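# Reseat two misplaced gears flat on furnace tray lugs

## Task

Fix the two gears that were placed wrongly so that every gear on the furnace tray rests flat on its lug with its smaller end facing upward, and release the grippers afterward.

## Robot and tools

Robot: two 6-joint arms, left_arm and right_arm, each with a two-finger parallel gripper. Root link positions in the scene frame: left_arm at (-0.011, +0.243, 0) m, quat_wxyz (+0.999, 0, 0, +0.033); right_arm at (-0.004, -0.251, 0) m, quat_wxyz (+0.998, 0, 0, -0.057). Scene frame: origin on the table surface midway between the arms, +z up, +x forward over the table, +y toward left_arm. The arm names do not refer to image sides.

Joint order per arm: waist, shoulder, elbow, wrist pitch, wrist yaw, wrist roll. Stated ranges (rad): waist -2.880..2.880, shoulder 0.000..3.142, elbow 0.000..3.019, wrist pitch -1.693..1.571, wrist yaw -1.571..1.571, wrist roll -2.094..2.094. True ends may differ by up to 0.019 rad.

Gripper: fingers point along its +z and separate along its y. end_effector_position is the pinch point between the pads, roughly 1 cm behind the fingertips. Pad gap is 0.094 m fully open.

Tool execute_actions. Argument actions: a list holding zero or one item. Empty list: no command, just returns the current state. An item with rows (1 to 15 rows) and optional steps (1 to 15, default 15) is a motion; an item with only steps (up to 300) is a wait that returns after that many control steps since the previous result, reply time included. Optional pictures (boolean) controls whether camera images come back; by default they do. A refused call moves nothing.

Each row is one list of 14 numbers, all within [-1, 1], covering both arms even if one stays still: left_arm waist, shoulder, elbow, wrist pitch, wrist yaw, wrist roll, opening, then the same seven for right_arm. One row is used per control step (1/30 s); if there are fewer rows than steps, the final row repeats.

The six joint numbers are offsets, not poses. They are scaled: 1.0 equals 1.264 rad waist, 1.32 shoulder, 1.276 elbow, 1.83 wrist pitch, 1.686 wrist yaw, 2.022 wrist roll. The offset is measured from the joint angles in the latest result that reported them; before any such result in a scene, and for second or later calls inside one reply, it is measured from the pose at the start of that action. It is not cumulative across rows. The opening number is absolute: +1 fully open, -1 closed.

A call is refused if it would push a joint outward more than 0.019 rad past its stated end. A command beyond the real end is clipped there, and a result line "joint sent to its limit" may appear (possibly about an earlier, still-running action); lack of that line does not prove room remains.

Sending zeros is not holding still: it pulls joints back to the reference angles, and arms can droop. To hold a pose, in the first call of a reply command the offsets back to the desired angles, use zeros in later calls, and enlarge the aim if a joint keeps falling short.

Speed limits: each step the joint target stays within a lead of the measured angle of 0.264 rad waist, 0.32 shoulder, 0.276 elbow, 0.33 wrist pitch, 0.186 wrist yaw, 0.522 wrist roll. If targets would move a gripper more than 70 mm from where it is, all that arm's targets are shrunk toward the measured angles. Big moves take several actions.

Between calls the arms keep heading for the last commanded row until everything nearly stops or a step is HELD; then only a new action resumes travel or pressing. Fingers still in motion finish moving.

Result lines: the state line gives, per arm, end_effector_position (m) and end_effector_quat_wxyz in the scene frame; printed positions can be off, more so at far reach. Joint positions and Joint velocities list each arm's six joints (rad, rad/s) then pad gap (m, m/s). grip_measured is the finger opening on the command scale, each gripper biased by up to about 1 mm. "joint command not followed" means a clearance check altered or blocked joint targets on some steps (the rest of the row still ran). HELD flags steps where the row was partly or wholly not sent. MOTOR HOT appears from 85 °C; at 100 °C an OVER-TEMPERATURE FAULT stops that arm and its gripper and it drops until cooled. Holding loads, even while you think, heats motors.

Grasping: away from ±1, fingers go to where grip_measured equals the number sent. To hold firmly command about 0.03 below the current grip_measured; a smaller margin is gentler. Pad force tops out around 50 to 62 N (less on some), lower on parts under about 2 mm thick; first contact can spike.

Tool zoom_image: camera (cam_high, cam_low, cam_left_wrist, cam_right_wrist) and region [x0, y0, x1, y1] in pixels, origin top-left, at most 504 by 504. Gives a closer view of that camera's newest image. All cameras are 504x504. cam_high looks down from about (0.06, -0.03, 1.12) m; cam_low views from the right front side near (0.36, -0.87, 0.19); each wrist camera rides on its hand. Calibration values may be slightly off.

Tool read_manual: optional section, only "licences"; returns URDF licence text, no motion.

Tool finished_scene: scene (integer 1 or 2) ends the current scene permanently and grades it; the gears must be correct and stay so. Replying with no tool call also ends things.

Avoid: knocking or placing anything off the table (fails), arms colliding or pressing on each other, dropping or slipping parts, slamming, and hard pushes. Brief external tugs on held parts or nudges to loose objects may occur. Smooth, economical, quick motion is preferred.

Each tool is called after ">>>" as name(argument=value, ...) on one line, values as JSON.

## Session

>>> execute_actions(actions=[])

>>> zoom_image(camera="cam_high", region=[90, 120, 430, 390])

Scene clock: 0.00 s of 6880.00 s.
left_arm: end_effector_position=(+0.5430, -0.1383, +0.1716) grip_measured=+1.000 end_effector_quat_wxyz=(-0.100, -0.416, +0.896, -0.121) | right_arm: end_effector_position=(+0.2993, -0.6377, +0.2480) grip_measured=+1.000 end_effector_quat_wxyz=(+0.030, +0.523, +0.852, -0.022)
Joint positions: left_arm=[-0.592  2.088  2.042 -1.438  0.303 -1.409  0.094] | right_arm=[-0.785  1.577  1.536 -1.458  0.02   0.201  0.094]
Joint velocities: left_arm=[ 0.005  0.005 -0.017 -0.002  0.022  0.022  0.   ] | right_arm=[-0.005 -0.005 -0.002 -0.017 -0.066 -0.007  0.   ]
camera_calibration (this result's frames):
cam_left_wrist: T_world_to_cam=[[0.763797, -0.629173, 0.144064, -0.526978], [-0.480661, -0.405474, 0.777532, 0.07453], [-0.430788, -0.663123, -0.612119, 0.37199], [0, 0, 0, 1]] pos_world=[0.598577, -0.0546656, 0.245671]
cam_right_wrist: T_world_to_cam=[[-0.892121, -0.451409, 0.0187237, -0.0278579], [-0.378985, 0.770263, 0.512899, 0.480909], [-0.245949, 0.450472, -0.858245, 0.695601], [0, 0, 0, 1]] pos_world=[0.328487, -0.69635, 0.35086]

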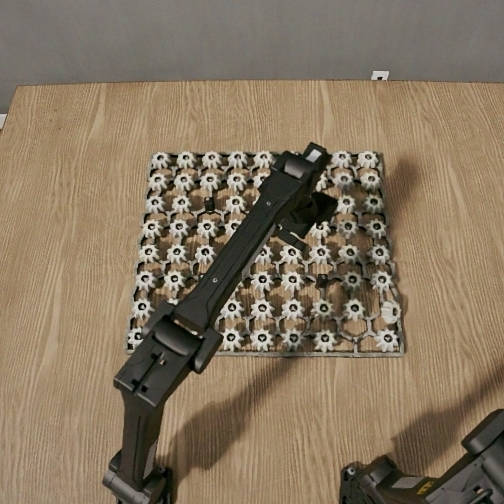

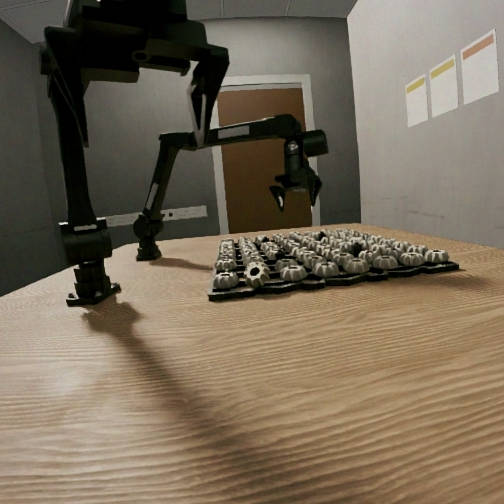

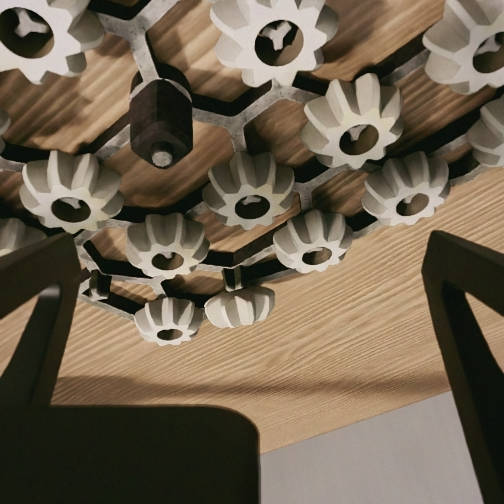

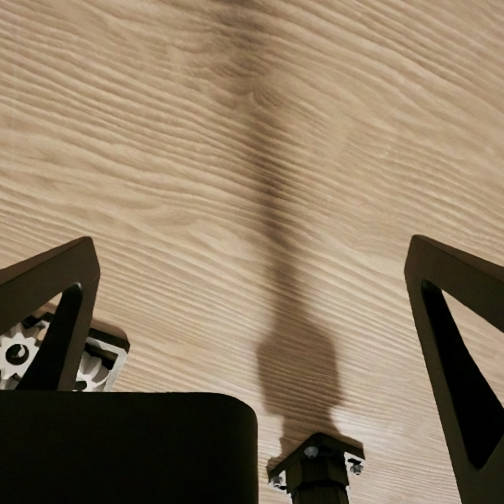

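Region (90, 120, 430, 390) of cam_high's 504x504 image, scaled by 1.482, with more detail than that image has; it fills the top 400 rows of this view, and the rest is white.

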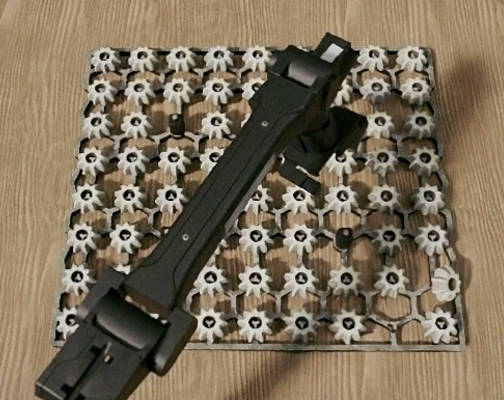

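>>> execute_actions(actions=[{"rows":[[0.05,-0.05,0,0,0,0,1,0,0,0,0,0,0,1],[0.12,-0.1,-0.05,0,0,0.1,1,0,0,0,0,0,0,1],[0.2,-0.15,-0.1,0,-0.05,0.2,1,0,0,0,0,0,0,1],[0.3,-0.2,-0.15,0,-0.1,0.3,1,0,0,0,0,0,0,1],[0.4,-0.25,-0.2,0,-0.15,0.4,1,0,0,0,0,0,0,1],[0.5,-0.3,-0.25,0,-0.18,0.5,1,0,0,0,0,0,0,1],[0.6,-0.35,-0.3,0,-0.18,0.6,1,0,0,0,0,0,0,1],[0.7,-0.4,-0.35,0,-0.18,0.7,1,0,0,0,0,0,0,1],[0.8,-0.4,-0.4,0,-0.18,0.7,1,0,0,0,0,0,0,1],[0.9,-0.4,-0.4,0,-0.18,0.7,1,0,0,0,0,0,0,1]],"steps":15}], pictures=false)

>>> execute_actions(actions=[{"steps":60}])

>>> zoom_image(camera="cam_high", region=[110, 135, 420, 370])

Scene clock: 9.20 s of 6880.00 s.
left_arm: end_effector_position=(+0.5247, +0.1260, +0.1735) grip_measured=+1.000 end_effector_quat_wxyz=(-0.024, -0.386, +0.922, -0.009) | right_arm: end_effector_position=(+0.2993, -0.6377, +0.2480) grip_measured=+1.000 end_effector_quat_wxyz=(+0.030, +0.523, +0.852, -0.022)
Joint positions: left_arm=[-0.267  1.814  1.649 -1.436  0.043 -0.994  0.094] | right_arm=[-0.785  1.577  1.536 -1.458  0.02   0.201  0.094]
Joint velocities: left_arm=[ 1.021 -0.698 -0.642  0.007 -0.212  1.004  0.   ] | right_arm=[-0.015 -0.015 -0.007  0.002 -0.007 -0.066  0.   ]
Steps of this call (steps 1 to 90: nothing new was sent; then 5.70 s passed at rest; steps 91 to 105: all 15 steps of this action). Readings (joint positions):
91: left_arm=[-0.589 2.086 2.042 -1.438 0.304 -1.409] | right_arm=[-0.785 1.577 1.536 -1.458 0.020 0.201]
92: left_arm=[-0.584 2.081 2.033 -1.438 0.304 -1.393] | right_arm=[-0.785 1.577 1.536 -1.458 0.020 0.201]
94: left_arm=[-0.561 2.058 1.997 -1.437 0.270 -1.338] | right_arm=[-0.785 1.577 1.536 -1.458 0.020 0.201]
98: left_arm=[-0.480 1.984 1.877 -1.437 0.154 -1.219] | right_arm=[-0.785 1.577 1.536 -1.458 0.020 0.201]
105: the state above

Scene clock: 11.20 s of 6880.00 s.
left_arm: end_effector_position=(+0.3962, +0.5247, +0.2428) grip_measured=+1.000 end_effector_quat_wxyz=(+0.038, -0.301, +0.953, +0.013) | right_arm: end_effector_position=(+0.2993, -0.6377, +0.2480) grip_measured=+1.000 end_effector_quat_wxyz=(+0.030, +0.523, +0.852, -0.022)
Joint positions: left_arm=[ 0.539  1.582  1.528 -1.436 -0.002 -0.006  0.094] | right_arm=[-0.785  1.577  1.536 -1.458  0.02   0.201  0.094]
Joint velocities: left_arm=[-0.005 -0.015 -0.017 -0.022  0.007  0.066  0.   ] | right_arm=[-0.024 -0.015 -0.007  0.007 -0.051  0.007  0.   ]
Steps of this call (steps 1 to 60: the robot went on to your last target). Readings (joint positions):
1: left_arm=[-0.232 1.791 1.628 -1.436 0.036 -0.958] | right_arm=[-0.785 1.577 1.536 -1.458 0.020 0.201]
2: left_arm=[-0.196 1.769 1.610 -1.436 0.030 -0.920] | right_arm=[-0.785 1.577 1.536 -1.458 0.020 0.201]
4: left_arm=[-0.119 1.727 1.582 -1.436 0.022 -0.841] | right_arm=[-0.785 1.577 1.536 -1.458 0.020 0.201]
8: left_arm=[0.051 1.662 1.555 -1.436 0.013 -0.664] | right_arm=[-0.785 1.577 1.536 -1.458 0.020 0.201]
60: the state above
All arms were judged still, so your last target was given up. Only a new action makes them travel on or press farther. Fingers that are still opening or closing keep moving.
camera_calibration (this result's frames):
cam_left_wrist: T_world_to_cam=[[0.566244, -0.824221, 0.00528473, 0.206387], [-0.709245, -0.483968, 0.512588, 0.413561], [-0.419928, -0.293998, -0.858618, 0.653869], [0, 0, 0, 1]] pos_world=[0.451029, 0.562495, 0.348346]
cam_right_wrist: T_world_to_cam=[[-0.892121, -0.451409, 0.0187237, -0.0278579], [-0.378985, 0.770263, 0.512899, 0.480909], [-0.245949, 0.450472, -0.858245, 0.695601], [0, 0, 0, 1]] pos_world=[0.328487, -0.69635, 0.35086]

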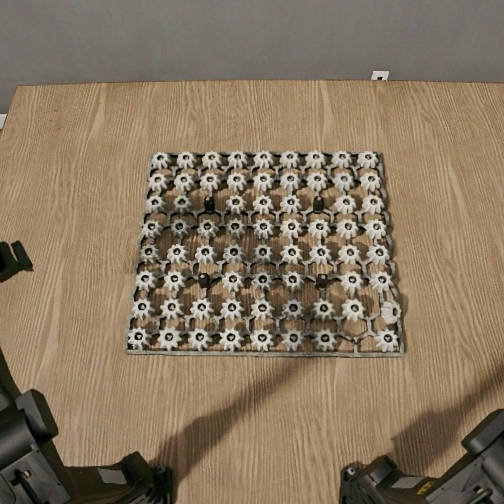

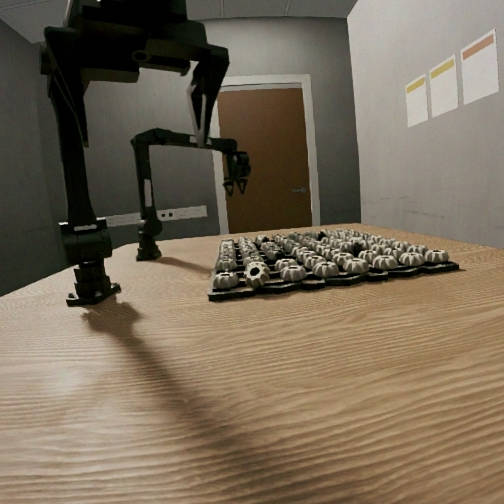

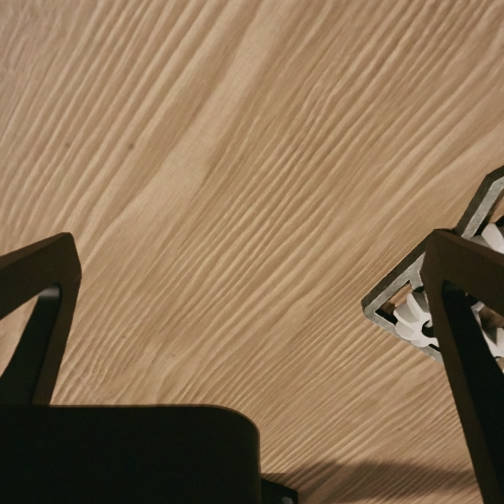

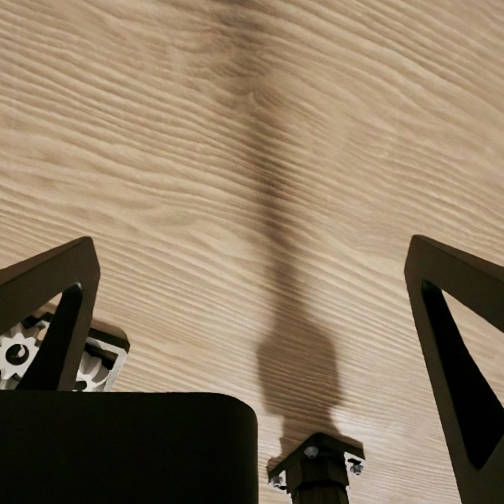

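Region (110, 135, 420, 370) of cam_high's 504x504 image, scaled by 1.626, with more detail than that image has; it fills the top 382 rows of this view, and the rest is white.

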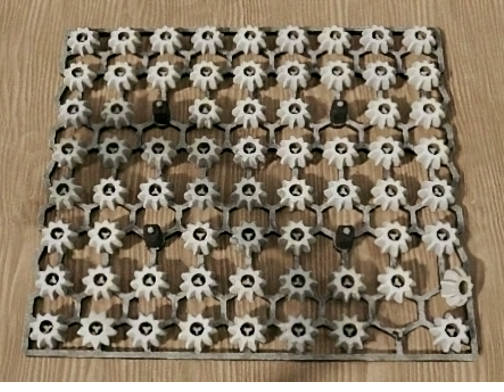

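>>> zoom_image(camera="cam_high", region=[260, 250, 420, 370])

>>> zoom_image(camera="cam_high", region=[115, 220, 275, 360])

>>> zoom_image(camera="cam_high", region=[135, 140, 395, 270])

Region (260, 250, 420, 370) of cam_high's 504x504 image, scaled by 3.150, with more detail than that image has; it fills the top 378 rows of this view, and the rest is white.

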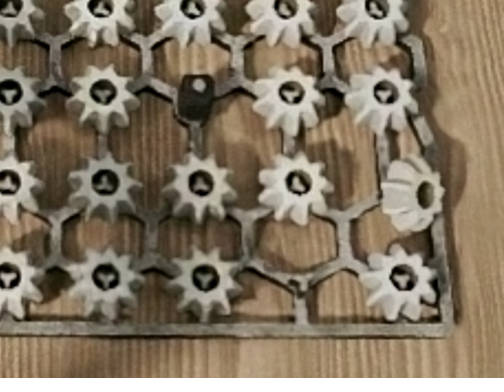

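Region (115, 220, 275, 360) of cam_high's 504x504 image, scaled by 3.150, with more detail than that image has; it fills the top 441 rows of this view, and the rest is white.

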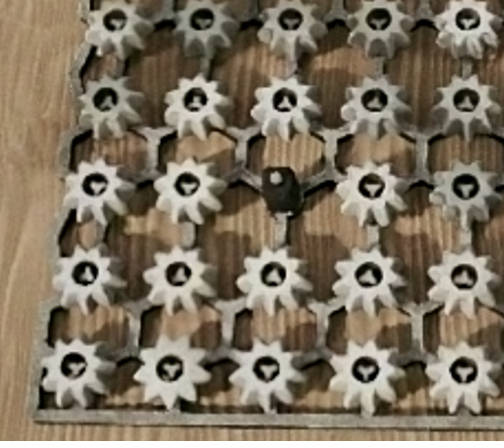

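Region (135, 140, 395, 270) of cam_high's 504x504 image, scaled by 1.938, with more detail than that image has.

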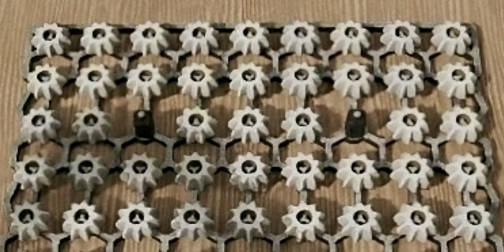

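>>> execute_actions(actions=[{"rows":[[0,0,0,0,0,0,1,0.05,0,-0.03,0,0,0.06,0.6],[0,0,0,0,0,0,1,0.11,-0.01,-0.06,0.02,0,0.12,0.6],[0,0,0,0,0,0,1,0.17,-0.02,-0.09,0.03,0,0.18,0.6],[0,0,0,0,0,0,1,0.23,-0.03,-0.12,0.04,0,0.24,0.6],[0,0,0,0,0,0,1,0.29,-0.04,-0.15,0.05,0,0.3,0.6],[0,0,0,0,0,0,1,0.35,-0.05,-0.18,0.06,0,0.36,0.6],[0,0,0,0,0,0,1,0.41,-0.058,-0.21,0.07,0,0.42,0.6],[0,0,0,0,0,0,1,0.47,-0.058,-0.24,0.08,0,0.48,0.6],[0,0,0,0,0,0,1,0.52,-0.058,-0.26,0.09,0,0.54,0.6],[0,0,0,0,0,0,1,0.552,-0.058,-0.27,0.092,0,0.59,0.6]],"steps":15}], pictures=false)

>>> execute_actions(actions=[{"steps":40}])

Scene clock: 37.53 s of 6880.00 s.
left_arm: end_effector_position=(+0.3962, +0.5247, +0.2428) grip_measured=+1.000 end_effector_quat_wxyz=(+0.038, -0.301, +0.953, +0.013) | right_arm: end_effector_position=(+0.4040, -0.3854, +0.1583) grip_measured=+0.601 end_effector_quat_wxyz=(-0.013, +0.585, +0.811, -0.017)
Joint positions: left_arm=[ 0.539  1.582  1.528 -1.436 -0.002 -0.006  0.094] | right_arm=[-0.196  1.523  1.236 -1.319  0.024  0.942  0.075]
Joint velocities: left_arm=[-0.005 -0.015 -0.017  0.017 -0.037 -0.066  0.   ] | right_arm=[ 1.636 -0.044 -0.447  0.3   -0.022  2.733  0.   ]
Steps of this call (steps 1 to 90: nothing new was sent; then 22.83 s passed at rest; steps 91 to 105: all 15 steps of this action). Readings (joint positions):
91: left_arm=[0.539 1.582 1.528 -1.436 -0.002 -0.006] | right_arm=[-0.782 1.577 1.534 -1.458 0.022 0.217]
92: left_arm=[0.539 1.582 1.528 -1.436 -0.002 -0.006] | right_arm=[-0.771 1.574 1.524 -1.452 0.024 0.255]
94: left_arm=[0.539 1.582 1.528 -1.436 -0.002 -0.006] | right_arm=[-0.721 1.562 1.488 -1.434 0.026 0.335]
98: left_arm=[0.539 1.582 1.528 -1.436 -0.002 -0.006] | right_arm=[-0.553 1.539 1.393 -1.390 0.025 0.528]
105: the state above

Scene clock: 38.87 s of 6880.00 s.
left_arm: end_effector_position=(+0.3962, +0.5247, +0.2428) grip_measured=+1.000 end_effector_quat_wxyz=(+0.038, -0.301, +0.953, +0.013) | right_arm: end_effector_position=(+0.4068, -0.3396, +0.1537) grip_measured=+0.601 end_effector_quat_wxyz=(-0.008, +0.713, +0.701, -0.017)
Joint positions: left_arm=[ 0.539  1.582  1.528 -1.436 -0.002 -0.006  0.094] | right_arm=[-0.091  1.501  1.199 -1.302  0.02   1.384  0.075]
Joint velocities: left_arm=[ 0.005 -0.024 -0.002 -0.022  0.007 -0.007  0.   ] | right_arm=[-0.005 -0.015 -0.022  0.007 -0.022 -0.066  0.001]
Steps of this call (steps 1 to 40: the robot went on to your last target). Readings (joint positions):
1: left_arm=[0.539 1.582 1.528 -1.436 -0.002 -0.006] | right_arm=[-0.143 1.522 1.222 -1.311 0.022 1.029]
2: left_arm=[0.539 1.582 1.528 -1.436 -0.002 -0.006] | right_arm=[-0.098 1.522 1.212 -1.306 0.019 1.100]
4: left_arm=[0.539 1.582 1.528 -1.436 -0.002 -0.006] | right_arm=[-0.043 1.522 1.201 -1.304 0.015 1.202]
8: left_arm=[0.539 1.582 1.528 -1.436 -0.002 -0.006] | right_arm=[-0.054 1.514 1.199 -1.302 0.016 1.309]
40: the state above
camera_calibration (this result's frames):
cam_left_wrist: T_world_to_cam=[[0.566244, -0.824221, 0.00528473, 0.206387], [-0.709245, -0.483968, 0.512588, 0.413561], [-0.419928, -0.293998, -0.858618, 0.653869], [0, 0, 0, 1]] pos_world=[0.451029, 0.562495, 0.348346]
cam_right_wrist: T_world_to_cam=[[-0.998619, 0.0187562, 0.0490678, 0.402626], [0.0432012, 0.824642, 0.564003, 0.179271], [-0.0298848, 0.565344, -0.824314, 0.452714], [0, 0, 0, 1]] pos_world=[0.407855, -0.411325, 0.252313]

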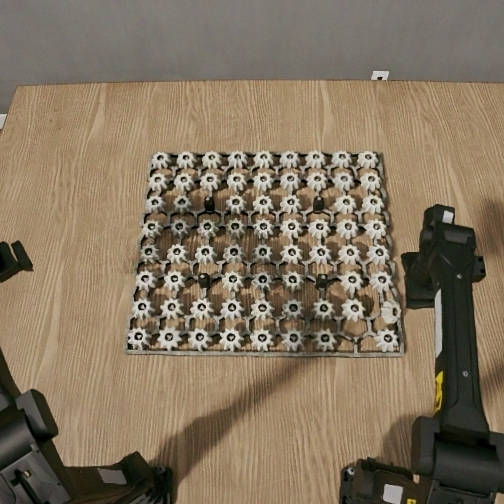

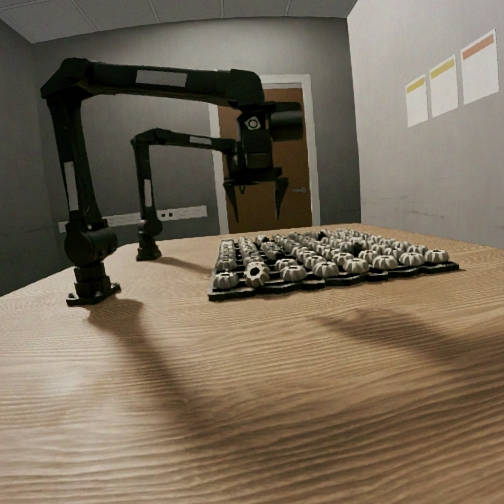

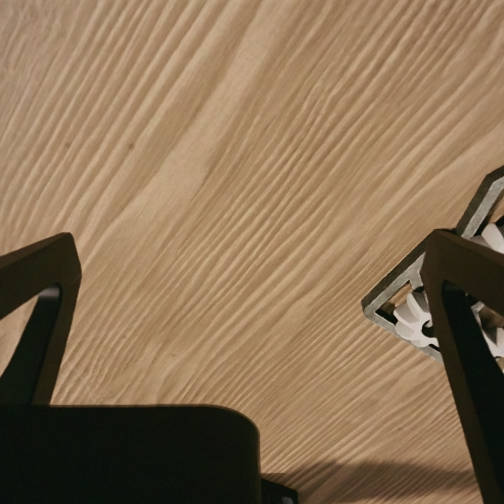

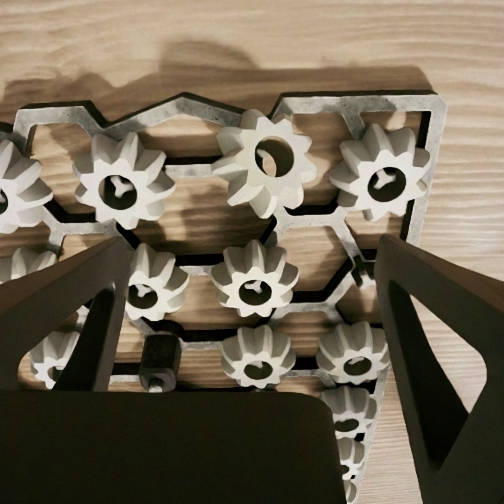

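>>> execute_actions(actions=[{"rows":[[0,0,0,0,0,0,1,0.02,0,-0.03,0.02,0,0.01,0.45],[0,0,0,0,0,0,1,0.04,0,-0.06,0.045,0,0.02,0.45],[0,0,0,0,0,0,1,0.05,0.01,-0.09,0.07,0,0.028,0.45],[0,0,0,0,0,0,1,0.05,0.02,-0.12,0.095,0,0.028,0.45],[0,0,0,0,0,0,1,0.05,0.03,-0.14,0.113,0,0.028,0.45]],"steps":15}])

Scene clock: 53.50 s of 6880.00 s.
left_arm: end_effector_position=(+0.3962, +0.5247, +0.2428) grip_measured=+1.000 end_effector_quat_wxyz=(+0.038, -0.301, +0.953, +0.013) | right_arm: end_effector_position=(+0.3864, -0.3081, +0.0725) grip_measured=+0.452 end_effector_quat_wxyz=(-0.020, +0.704, +0.709, -0.028)
Joint positions: left_arm=[ 0.539  1.582  1.528 -1.436 -0.002 -0.006  0.094] | right_arm=[-0.023  1.547  1.018 -1.107  0.02   1.429  0.068]
Joint velocities: left_arm=[-0.005 -0.005  0.007  0.002 -0.022 -0.022  0.   ] | right_arm=[ 0.005 -0.054 -0.007  0.032 -0.051 -0.037 -0.001]
Steps of this call (steps 1 to 15: the robot went on to your last target; steps 16 to 90: nothing new was sent; then 11.13 s passed at rest; steps 91 to 105: all 15 steps of this action). Readings (joint positions):
91: left_arm=[0.539 1.582 1.528 -1.436 -0.002 -0.006] | right_arm=[-0.090 1.501 1.196 -1.297 0.020 1.386]
92: left_arm=[0.539 1.582 1.528 -1.436 -0.002 -0.006] | right_arm=[-0.086 1.499 1.186 -1.279 0.020 1.391]
94: left_arm=[0.539 1.582 1.528 -1.436 -0.002 -0.006] | right_arm=[-0.067 1.492 1.139 -1.212 0.020 1.404]
98: left_arm=[0.539 1.582 1.528 -1.436 -0.002 -0.006] | right_arm=[-0.026 1.515 1.035 -1.123 0.020 1.420]
105: the state above
camera_calibration (this result's frames):
cam_left_wrist: T_world_to_cam=[[0.566244, -0.824221, 0.00528473, 0.206387], [-0.709245, -0.483968, 0.512588, 0.413561], [-0.419928, -0.293998, -0.858618, 0.653869], [0, 0, 0, 1]] pos_world=[0.451029, 0.562495, 0.348346]
cam_right_wrist: T_world_to_cam=[[-0.996678, -0.00510868, 0.0812835, 0.375235], [0.0418597, 0.823987, 0.565061, 0.200212], [-0.0698632, 0.566586, -0.821035, 0.382996], [0, 0, 0, 1]] pos_world=[0.392365, -0.380055, 0.170821]

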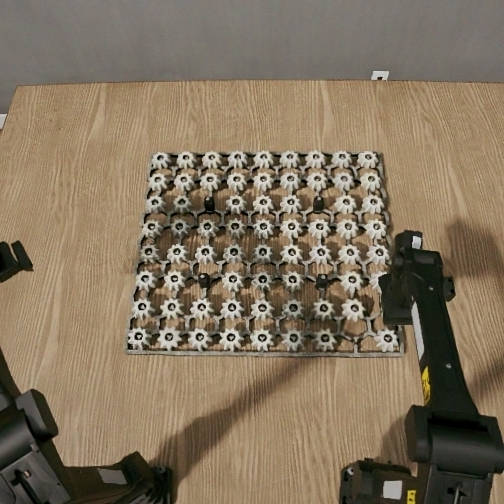

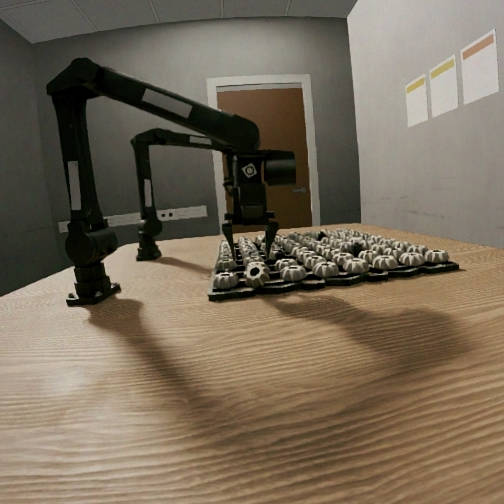

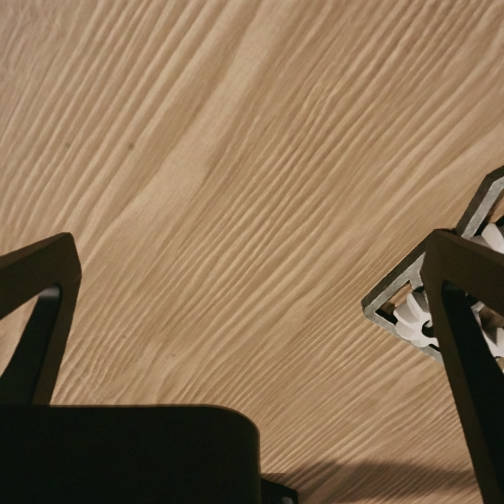

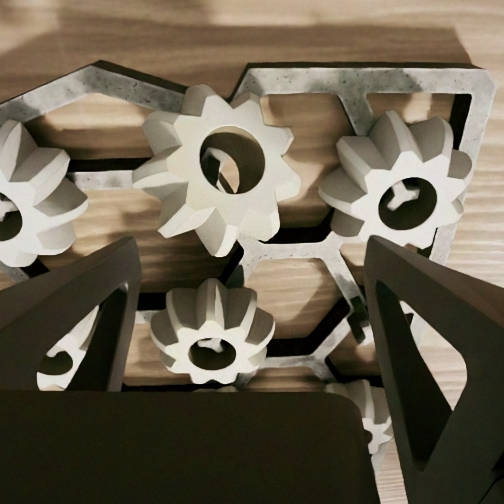

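>>> execute_actions(actions=[{"rows":[[0,0,0,0,0,0,1,-0.015,0,0,0.015,0,0,0.45],[0,0,0,0,0,0,1,-0.03,0,0,0.02,0,0,0.45],[0,0,0,0,0,0,1,-0.03,0.015,0,0.03,0,0,0.45],[0,0,0,0,0,0,1,-0.03,0.03,0,0.04,0,0,0.45],[0,0,0,0,0,0,1,-0.03,0.042,0,0.05,0,0,0.45],[0,0,0,0,0,0,1,-0.03,0.052,0,0.057,0,0,0.45]],"steps":15}])

Scene clock: 62.93 s of 6880.00 s.
left_arm: end_effector_position=(+0.3962, +0.5247, +0.2428) grip_measured=+1.000 end_effector_quat_wxyz=(+0.038, -0.301, +0.953, +0.013) | right_arm: end_effector_position=(+0.4017, -0.3255, +0.0466) grip_measured=+0.452 end_effector_quat_wxyz=(-0.010, +0.718, +0.695, -0.020)
Joint positions: left_arm=[ 0.539  1.582  1.528 -1.436 -0.002 -0.006  0.094] | right_arm=[-0.06   1.612  1.018 -1.015  0.02   1.431  0.068]
Joint velocities: left_arm=[-0.005 -0.015  0.007 -0.012 -0.007  0.007  0.   ] | right_arm=[-0.005 -0.015  0.012  0.002 -0.066  0.007 -0.002]
Steps of this call (steps 1 to 15: the robot went on to your last target; steps 16 to 90: nothing new was sent; then 5.93 s passed at rest; steps 91 to 105: all 15 steps of this action). Readings (joint positions):
91: left_arm=[0.539 1.582 1.528 -1.436 -0.002 -0.006] | right_arm=[-0.024 1.545 1.018 -1.105 0.020 1.431]
92: left_arm=[0.539 1.582 1.528 -1.436 -0.002 -0.006] | right_arm=[-0.027 1.545 1.018 -1.099 0.020 1.431]
94: left_arm=[0.539 1.582 1.528 -1.436 -0.002 -0.006] | right_arm=[-0.038 1.546 1.018 -1.077 0.020 1.431]
98: left_arm=[0.539 1.582 1.528 -1.436 -0.002 -0.006] | right_arm=[-0.059 1.577 1.018 -1.024 0.020 1.431]
105: the state above
camera_calibration (this result's frames):
cam_left_wrist: T_world_to_cam=[[0.566244, -0.824221, 0.00528473, 0.206387], [-0.709245, -0.483968, 0.512588, 0.413561], [-0.419928, -0.293998, -0.858618, 0.653869], [0, 0, 0, 1]] pos_world=[0.451029, 0.562495, 0.348346]
cam_right_wrist: T_world_to_cam=[[-0.997935, 0.0339906, 0.054499, 0.407016], [0.0588207, 0.824454, 0.562863, 0.221949], [-0.0257999, 0.564907, -0.824751, 0.35452], [0, 0, 0, 1]] pos_world=[0.402267, -0.397092, 0.145282]

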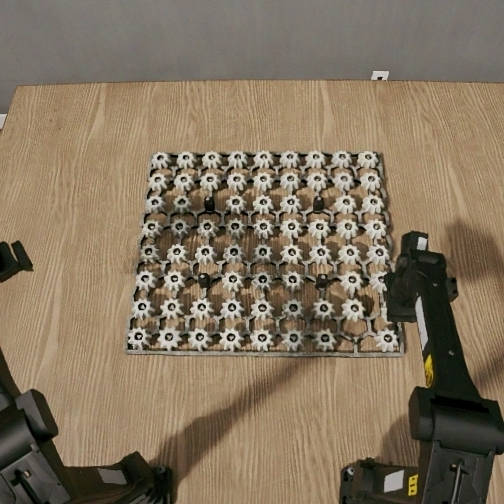

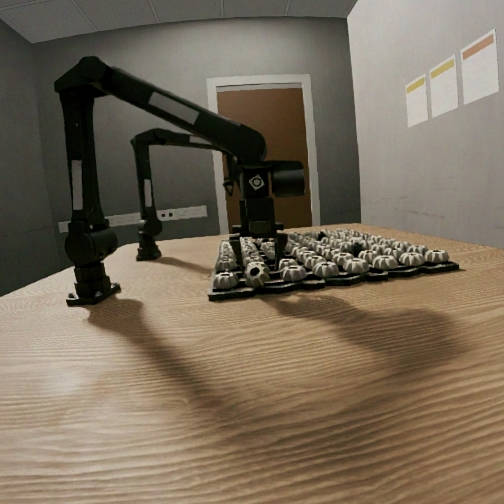

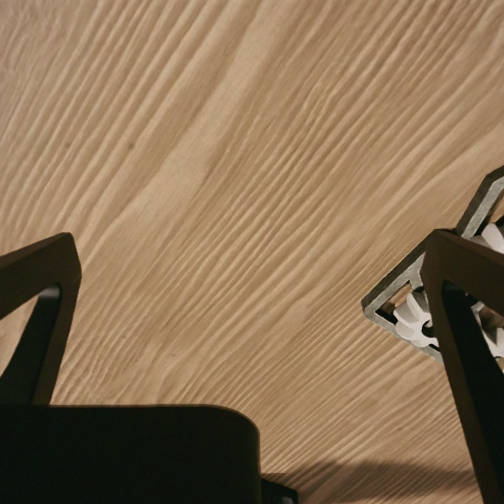

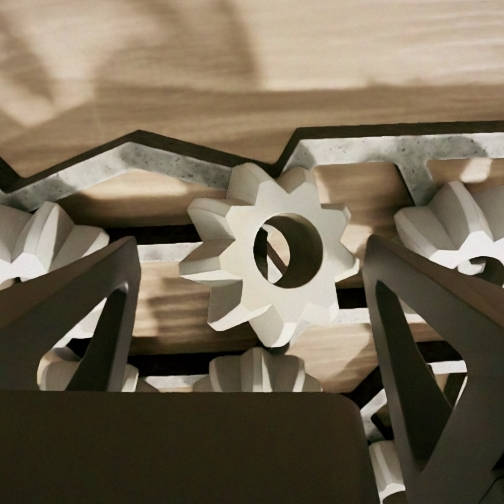

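>>> execute_actions(actions=[{"rows":[[0,0,0,0,0,0,1,0,0,0,-0.015,0,0,0.45],[0,0,0,0,0,0,1,0,0,0,-0.02,0,0,0.45],[0,0,0,0,0,0,1,0,0.012,0,-0.015,0,0,0.45],[0,0,0,0,0,0,1,0,0.022,0,-0.008,0,0,0.45],[0,0,0,0,0,0,1,0,0.028,0,-0.003,0,0,0.45]],"steps":15}])

Scene clock: 69.33 s of 6880.00 s.
left_arm: end_effector_position=(+0.3962, +0.5247, +0.2428) grip_measured=+1.000 end_effector_quat_wxyz=(+0.038, -0.301, +0.953, +0.013) | right_arm: end_effector_position=(+0.3963, -0.3245, +0.0384) grip_measured=+0.451 end_effector_quat_wxyz=(-0.024, +0.718, +0.695, -0.030)
Joint positions: left_arm=[ 0.539  1.582  1.528 -1.436 -0.002 -0.006  0.094] | right_arm=[-0.06   1.634  1.018 -1.03   0.02   1.431  0.068]
Joint velocities: left_arm=[ 0.005  0.005  0.007 -0.007 -0.037  0.037  0.   ] | right_arm=[-0.005  0.005  0.012 -0.007  0.051 -0.081 -0.001]
Steps of this call (steps 1 to 15: the robot went on to your last target; steps 16 to 90: nothing new was sent; then 2.90 s passed at rest; steps 91 to 105: all 15 steps of this action). Readings (joint positions):
91: left_arm=[0.539 1.582 1.528 -1.436 -0.002 -0.006] | right_arm=[-0.060 1.612 1.018 -1.017 0.020 1.431]
92: left_arm=[0.539 1.582 1.528 -1.436 -0.002 -0.006] | right_arm=[-0.060 1.612 1.018 -1.024 0.020 1.431]
94: left_arm=[0.539 1.582 1.528 -1.436 -0.002 -0.006] | right_arm=[-0.060 1.613 1.018 -1.030 0.020 1.431]
98: left_arm=[0.539 1.582 1.528 -1.436 -0.002 -0.006] | right_arm=[-0.060 1.624 1.018 -1.030 0.020 1.431]
105: the state above
camera_calibration (this result's frames):
cam_left_wrist: T_world_to_cam=[[0.566244, -0.824221, 0.00528473, 0.206387], [-0.709245, -0.483968, 0.512588, 0.413561], [-0.419928, -0.293998, -0.858618, 0.653869], [0, 0, 0, 1]] pos_world=[0.451029, 0.562495, 0.348346]
cam_right_wrist: T_world_to_cam=[[-0.99535, 0.0335387, 0.0902924, 0.399507], [0.078964, 0.820932, 0.56554, 0.216886], [-0.0551564, 0.57004, -0.819763, 0.360179], [0, 0, 0, 1]] pos_world=[0.400389, -0.396764, 0.136531]

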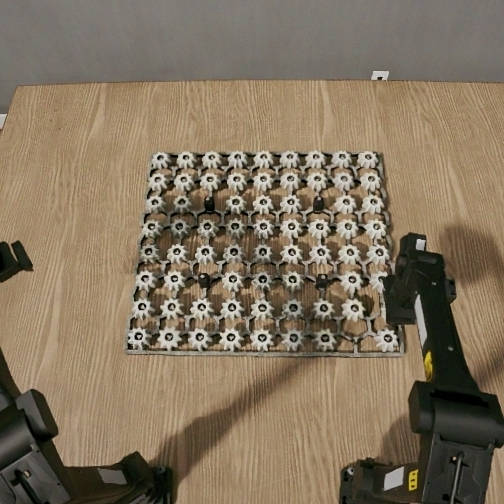

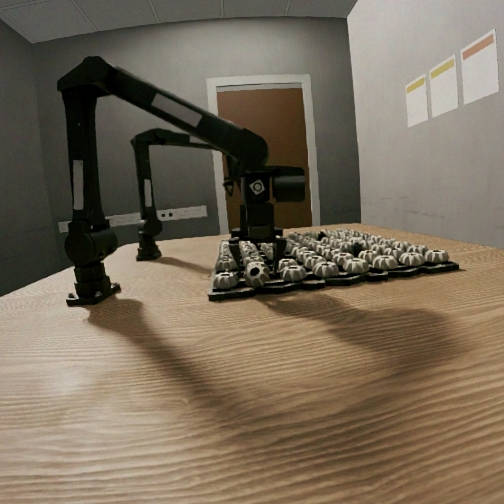

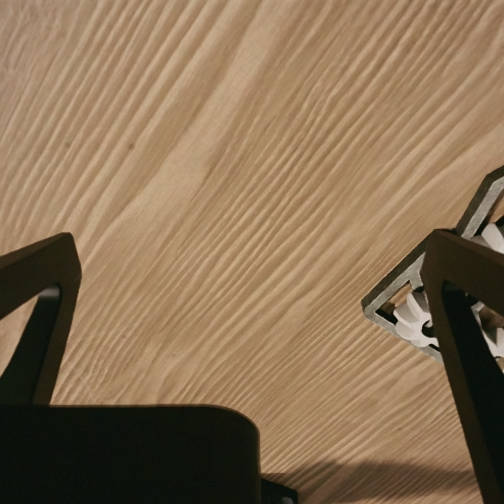

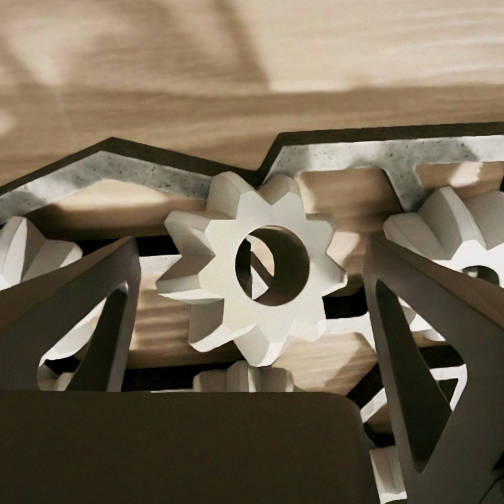

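>>> zoom_image(camera="cam_low", region=[200, 230, 340, 310])

Region (200, 230, 340, 310) of cam_low's 504x504 image, scaled by 3.600, with more detail than that image has; it fills the top 288 rows of this view, and the rest is white.

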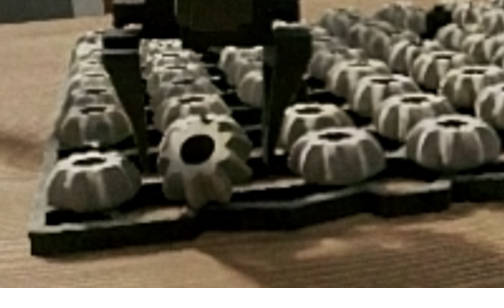

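>>> execute_actions(actions=[{"rows":[[0,0,0,0,0,0,1,0,-0.03,0,-0.02,0,0,0.45],[0,0,0,0,0,0,1,0,-0.06,0,-0.04,0,0,0.45],[0,0,0,0,0,0,1,0,-0.08,0,-0.055,0,-0.05,0.45],[0,0,0,0,0,0,1,0,-0.08,0,-0.055,0,-0.15,0.45],[0,0,0,0,0,0,1,0,-0.08,0,-0.055,0,-0.3,0.45],[0,0,0,0,0,0,1,0,-0.08,0,-0.055,0,-0.5,0.45],[0,0,0,0,0,0,1,0,-0.08,0,-0.055,0,-0.8,0.45]],"steps":15}], pictures=false)

>>> execute_actions(actions=[{"steps":40}], pictures=false)

Scene clock: 92.63 s of 6880.00 s.
left_arm: end_effector_position=(+0.3962, +0.5247, +0.2428) grip_measured=+1.000 end_effector_quat_wxyz=(+0.038, -0.301, +0.953, +0.013) | right_arm: end_effector_position=(+0.3831, -0.3222, +0.0874) grip_measured=+0.452 end_effector_quat_wxyz=(-0.018, +0.239, +0.971, -0.011)
Joint positions: left_arm=[ 0.539  1.582  1.528 -1.436 -0.002 -0.006  0.094] | right_arm=[-0.06   1.507  1.018 -1.119  0.02   0.311  0.068]
Joint velocities: left_arm=[ 0.005 -0.005 -0.017 -0.007  0.022  0.007  0.   ] | right_arm=[-0.015  0.063  0.007 -0.027 -0.007 -2.791 -0.   ]
Steps of this call (steps 1 to 15: the robot went on to your last target; steps 16 to 90: nothing new was sent; then 19.80 s passed at rest; steps 91 to 105: all 15 steps of this action). Readings (joint positions):
91: left_arm=[0.539 1.582 1.528 -1.436 -0.002 -0.006] | right_arm=[-0.060 1.632 1.018 -1.034 0.020 1.431]
92: left_arm=[0.539 1.582 1.528 -1.436 -0.002 -0.006] | right_arm=[-0.060 1.626 1.018 -1.047 0.020 1.431]
94: left_arm=[0.539 1.582 1.528 -1.436 -0.002 -0.006] | right_arm=[-0.060 1.598 1.018 -1.087 0.020 1.373]
98: left_arm=[0.539 1.582 1.528 -1.436 -0.002 -0.006] | right_arm=[-0.060 1.521 1.018 -1.116 0.020 0.993]
105: the state above

Scene clock: 93.97 s of 6880.00 s.
left_arm: end_effector_position=(+0.3962, +0.5247, +0.2428) grip_measured=+1.000 end_effector_quat_wxyz=(+0.038, -0.301, +0.953, +0.013) | right_arm: end_effector_position=(+0.3829, -0.3222, +0.0856) grip_measured=+0.452 end_effector_quat_wxyz=(-0.023, -0.002, +1.000, -0.006)
Joint positions: left_arm=[ 0.539  1.582  1.528 -1.436 -0.002 -0.006  0.094] | right_arm=[-0.06   1.512  1.018 -1.119  0.02  -0.177  0.068]
Joint velocities: left_arm=[-0.015 -0.005 -0.002 -0.012 -0.022 -0.007  0.   ] | right_arm=[ 0.005  0.005 -0.002 -0.022 -0.022  0.037 -0.001]
Steps of this call (steps 1 to 40: the robot went on to your last target). Readings (joint positions):
1: left_arm=[0.539 1.582 1.528 -1.436 -0.002 -0.006] | right_arm=[-0.060 1.509 1.018 -1.119 0.020 0.217]
2: left_arm=[0.539 1.582 1.528 -1.436 -0.002 -0.006] | right_arm=[-0.060 1.511 1.018 -1.119 0.020 0.137]
4: left_arm=[0.539 1.582 1.528 -1.436 -0.002 -0.006] | right_arm=[-0.060 1.512 1.018 -1.119 0.020 0.023]
8: left_arm=[0.539 1.582 1.528 -1.436 -0.002 -0.006] | right_arm=[-0.060 1.512 1.018 -1.119 0.020 -0.095]
40: the state above

>>> execute_actions(actions=[{"rows":[[0,0,0,0,0,0,1,0,0,0,0,0,-0.2,0.45],[0,0,0,0,0,0,1,0,0,0,0,0,-0.45,0.45],[0,0,0,0,0,0,1,0,0,0,0.02,0,-0.758,0.45]],"steps":15}], pictures=false)

>>> execute_actions(actions=[{"steps":25}], pictures=false)

>>> execute_actions(actions=[{"rows":[[0,0,0,0,0,0,1,0,0.02,0,0.01,0,0,0.45],[0,0,0,0,0,0,1,0,0.04,0,0.02,0,0,0.45],[0,0,0,0,0,0,1,0,0.06,0,0.028,0,0,0.45],[0,0,0,0,0,0,1,0,0.08,0,0.032,0,0,0.45],[0,0,0,0,0,0,1,0,0.09,0,0.032,0,0,0.45]],"steps":15}])

Scene clock: 100.73 s of 6880.00 s.
left_arm: end_effector_position=(+0.3962, +0.5247, +0.2428) grip_measured=+1.000 end_effector_quat_wxyz=(+0.038, -0.301, +0.953, +0.013) | right_arm: end_effector_position=(+0.3887, -0.3232, +0.0854) grip_measured=+0.452 end_effector_quat_wxyz=(-0.014, -0.614, +0.789, +0.000)
Joint positions: left_arm=[ 0.539  1.582  1.528 -1.436 -0.002 -0.006  0.094] | right_arm=[-0.06   1.512  1.018 -1.095  0.02  -1.496  0.068]
Joint velocities: left_arm=[ 0.005  0.005 -0.002  0.002  0.051 -0.051  0.   ] | right_arm=[-0.005  0.005  0.002 -0.022 -0.007 -1.385 -0.   ]
Steps of this call (steps 1 to 15: the robot went on to your last target; steps 16 to 90: nothing new was sent; then 3.27 s passed at rest; steps 91 to 105: all 15 steps of this action). Readings (joint positions):
91: left_arm=[0.539 1.582 1.528 -1.436 -0.002 -0.006] | right_arm=[-0.060 1.512 1.018 -1.119 0.020 -0.233]
92: left_arm=[0.539 1.582 1.528 -1.436 -0.002 -0.006] | right_arm=[-0.060 1.512 1.018 -1.119 0.020 -0.326]
94: left_arm=[0.539 1.582 1.528 -1.436 -0.002 -0.006] | right_arm=[-0.060 1.512 1.018 -1.108 0.020 -0.521]
98: left_arm=[0.539 1.582 1.528 -1.436 -0.002 -0.006] | right_arm=[-0.060 1.512 1.018 -1.096 0.020 -0.912]
105: the state above

Scene clock: 101.57 s of 6880.00 s.
left_arm: end_effector_position=(+0.3962, +0.5247, +0.2428) grip_measured=+1.000 end_effector_quat_wxyz=(+0.038, -0.301, +0.953, +0.013) | right_arm: end_effector_position=(+0.3887, -0.3232, +0.0854) grip_measured=+0.452 end_effector_quat_wxyz=(+0.014, +0.691, -0.723, -0.002)
Joint positions: left_arm=[ 0.539  1.582  1.528 -1.436 -0.002 -0.006  0.094] | right_arm=[-0.06   1.512  1.018 -1.095  0.02  -1.699  0.068]
Joint velocities: left_arm=[-0.015 -0.015 -0.007  0.012 -0.051 -0.022  0.   ] | right_arm=[-0.005 -0.015 -0.002 -0.002  0.022  0.037 -0.001]
Steps of this call (steps 1 to 25: the robot went on to your last target). Readings (joint positions):
1: left_arm=[0.539 1.582 1.528 -1.436 -0.002 -0.006] | right_arm=[-0.060 1.512 1.018 -1.095 0.020 -1.537]
2: left_arm=[0.539 1.582 1.528 -1.436 -0.002 -0.006] | right_arm=[-0.060 1.512 1.018 -1.095 0.020 -1.570]
4: left_arm=[0.539 1.582 1.528 -1.436 -0.002 -0.006] | right_arm=[-0.060 1.512 1.018 -1.095 0.020 -1.617]
8: left_arm=[0.539 1.582 1.528 -1.436 -0.002 -0.006] | right_arm=[-0.060 1.512 1.018 -1.095 0.020 -1.666]
25: the state above

Scene clock: 102.07 s of 6880.00 s.
left_arm: end_effector_position=(+0.3962, +0.5247, +0.2428) grip_measured=+1.000 end_effector_quat_wxyz=(+0.038, -0.301, +0.953, +0.013) | right_arm: end_effector_position=(+0.3906, -0.3250, +0.0419) grip_measured=+0.451 end_effector_quat_wxyz=(+0.037, +0.690, -0.722, -0.029)
Joint positions: left_arm=[ 0.539  1.582  1.528 -1.436 -0.002 -0.006  0.094] | right_arm=[-0.061  1.625  1.016 -1.054  0.026 -1.699  0.068]
Joint velocities: left_arm=[-0.005  0.005  0.017 -0.002  0.066 -0.037  0.   ] | right_arm=[-0.005  0.005 -0.002 -0.002  0.037 -0.022 -0.001]
Steps of this call (steps 1 to 15: all 15 steps of this action). Readings (joint positions):
1: left_arm=[0.539 1.582 1.528 -1.436 -0.002 -0.006] | right_arm=[-0.060 1.513 1.018 -1.094 0.020 -1.699]
2: left_arm=[0.539 1.582 1.528 -1.436 -0.002 -0.006] | right_arm=[-0.060 1.515 1.018 -1.090 0.020 -1.699]
4: left_arm=[0.539 1.582 1.528 -1.436 -0.002 -0.006] | right_arm=[-0.060 1.532 1.018 -1.070 0.020 -1.699]
8: left_arm=[0.539 1.582 1.528 -1.436 -0.002 -0.006] | right_arm=[-0.060 1.606 1.018 -1.050 0.020 -1.699]
15: the state above
camera_calibration (this result's frames):
cam_left_wrist: T_world_to_cam=[[0.566244, -0.824221, 0.00528473, 0.206387], [-0.709245, -0.483968, 0.512588, 0.413561], [-0.419928, -0.293998, -0.858618, 0.653869], [0, 0, 0, 1]] pos_world=[0.451029, 0.562495, 0.348346]
cam_right_wrist: T_world_to_cam=[[0.995702, -0.0458053, -0.0805007, -0.402856], [0.0099999, -0.810903, 0.585096, -0.288514], [-0.0920787, -0.583385, -0.806959, 0.00203685], [0, 0, 0, 1]] pos_world=[0.404197, -0.251222, 0.138022]

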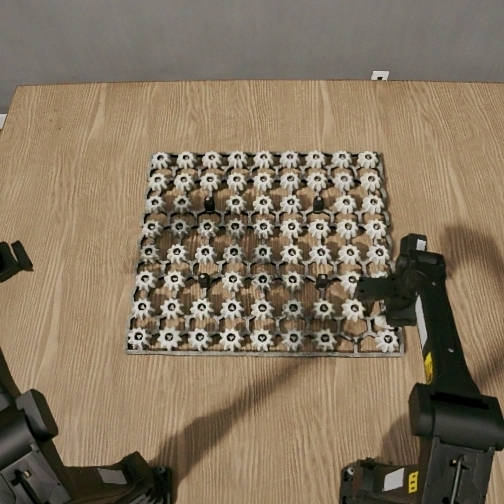

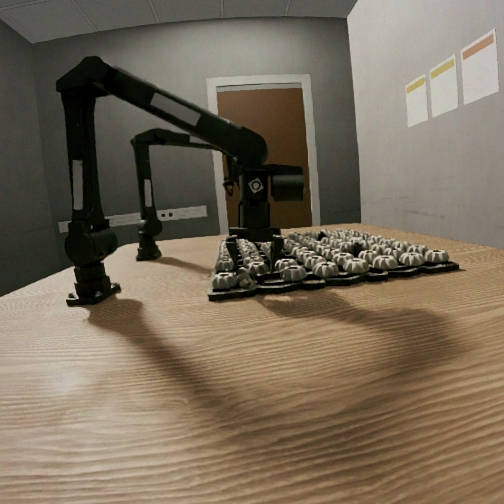

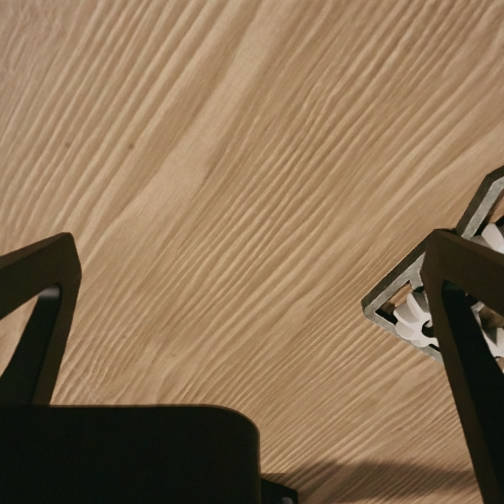

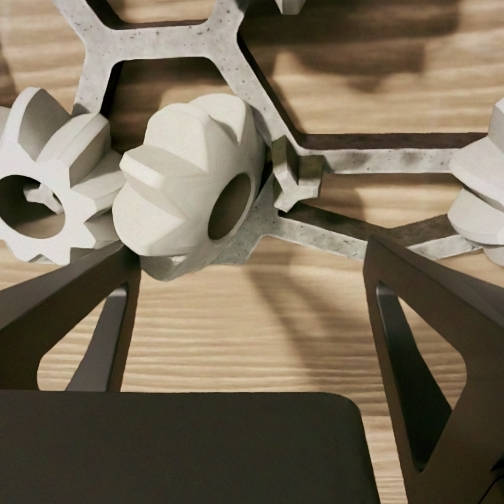

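>>> execute_actions(actions=[{"rows":[[0,0,0,0,0,0,1,0,-0.03,0,-0.02,0,0,0.45],[0,0,0,0,0,0,1,0,-0.06,0,-0.04,0,0,0.45],[0,0,0,0,0,0,1,0,-0.09,0,-0.06,0,0,0.45],[0,0,0,0,0,0,1,0,-0.1,0,-0.06,0,0.1,0.45],[0,0,0,0,0,0,1,0.02,-0.1,0,-0.06,0,0.3,0.5],[0,0,0,0,0,0,1,0.04,-0.1,0,-0.06,0,0.6,0.55],[0,0,0,0,0,0,1,0.045,-0.1,0,-0.06,0,0.94,0.55]],"steps":15}], pictures=false)

>>> execute_actions(actions=[{"steps":40}])

Scene clock: 112.90 s of 6880.00 s.
left_arm: end_effector_position=(+0.3962, +0.5247, +0.2428) grip_measured=+1.000 end_effector_quat_wxyz=(+0.038, -0.301, +0.953, +0.013) | right_arm: end_effector_position=(+0.3790, -0.2994, +0.1014) grip_measured=+0.549 end_effector_quat_wxyz=(-0.020, -0.247, +0.969, -0.006)
Joint positions: left_arm=[ 0.539  1.582  1.528 -1.436 -0.002 -0.006  0.094] | right_arm=[-0.001  1.468  1.015 -1.152  0.026 -0.613  0.073]
Joint velocities: left_arm=[-0.015 -0.015 -0.002 -0.017 -0.022 -0.051  0.   ] | right_arm=[-0.005  0.122  0.002 -0.017 -0.007  2.733  0.001]
Steps of this call (steps 1 to 15: the robot went on to your last target; steps 16 to 90: nothing new was sent; then 7.33 s passed at rest; steps 91 to 105: all 15 steps of this action). Readings (joint positions):
91: left_arm=[0.539 1.582 1.528 -1.436 -0.002 -0.006] | right_arm=[-0.061 1.623 1.016 -1.058 0.025 -1.699]
92: left_arm=[0.539 1.582 1.528 -1.436 -0.002 -0.006] | right_arm=[-0.061 1.616 1.016 -1.071 0.025 -1.699]
94: left_arm=[0.539 1.582 1.528 -1.436 -0.002 -0.006] | right_arm=[-0.061 1.585 1.016 -1.117 0.025 -1.672]
98: left_arm=[0.539 1.582 1.528 -1.436 -0.002 -0.006] | right_arm=[-0.037 1.488 1.015 -1.149 0.026 -1.295]
105: the state above

Scene clock: 114.23 s of 6880.00 s.
left_arm: end_effector_position=(+0.3962, +0.5247, +0.2428) grip_measured=+1.000 end_effector_quat_wxyz=(+0.038, -0.301, +0.953, +0.013) | right_arm: end_effector_position=(+0.3787, -0.2993, +0.0971) grip_measured=+0.549 end_effector_quat_wxyz=(-0.022, +0.152, +0.988, -0.014)
Joint positions: left_arm=[ 0.539  1.582  1.528 -1.436 -0.002 -0.006  0.094] | right_arm=[-0.001  1.48   1.015 -1.152  0.026  0.192  0.073]
Joint velocities: left_arm=[-0.015 -0.005  0.007 -0.027 -0.007 -0.037  0.   ] | right_arm=[ 0.005  0.005 -0.022  0.012 -0.051  0.066 -0.001]
Steps of this call (steps 1 to 40: the robot went on to your last target). Readings (joint positions):
1: left_arm=[0.539 1.582 1.528 -1.436 -0.002 -0.006] | right_arm=[-0.001 1.472 1.015 -1.152 0.026 -0.516]
2: left_arm=[0.539 1.582 1.528 -1.436 -0.002 -0.006] | right_arm=[-0.001 1.475 1.015 -1.152 0.026 -0.418]
4: left_arm=[0.539 1.582 1.528 -1.436 -0.002 -0.006] | right_arm=[-0.001 1.479 1.015 -1.152 0.026 -0.223]
8: left_arm=[0.539 1.582 1.528 -1.436 -0.002 -0.006] | right_arm=[-0.001 1.480 1.015 -1.152 0.026 0.023]
40: the state above
camera_calibration (this result's frames):
cam_left_wrist: T_world_to_cam=[[0.566244, -0.824221, 0.00528473, 0.206387], [-0.709245, -0.483968, 0.512588, 0.413561], [-0.419928, -0.293998, -0.858618, 0.653869], [0, 0, 0, 1]] pos_world=[0.451029, 0.562495, 0.348346]
cam_right_wrist: T_world_to_cam=[[-0.299386, -0.952963, 0.0472212, -0.178866], [-0.748879, 0.265361, 0.60726, 0.307468], [-0.591227, 0.146442, -0.793099, 0.46661], [0, 0, 0, 1]] pos_world=[0.452578, -0.320374, 0.191801]

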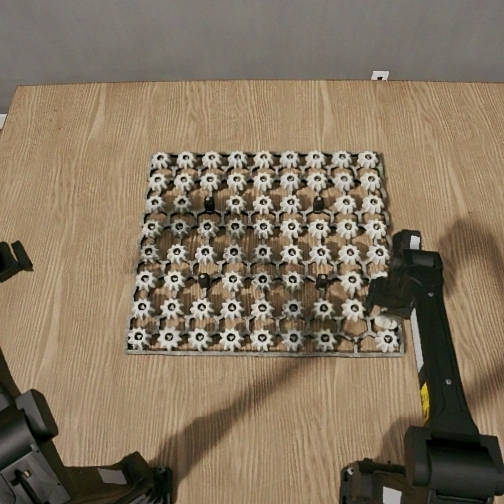

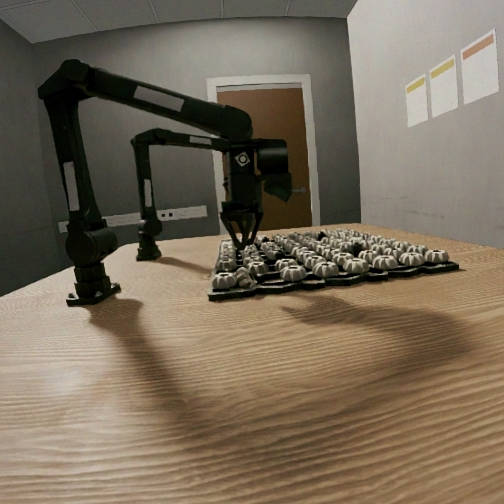

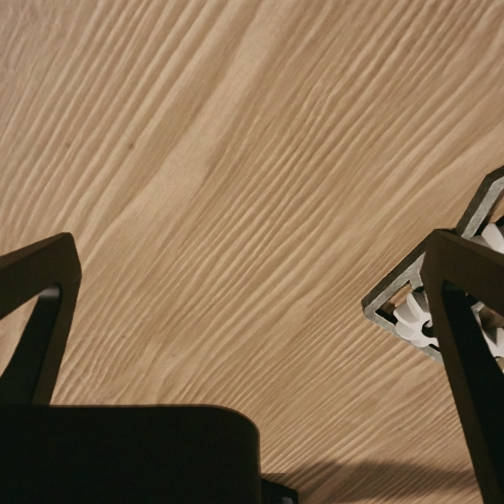

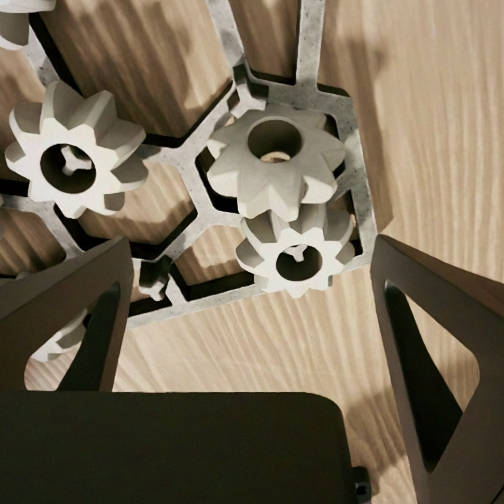

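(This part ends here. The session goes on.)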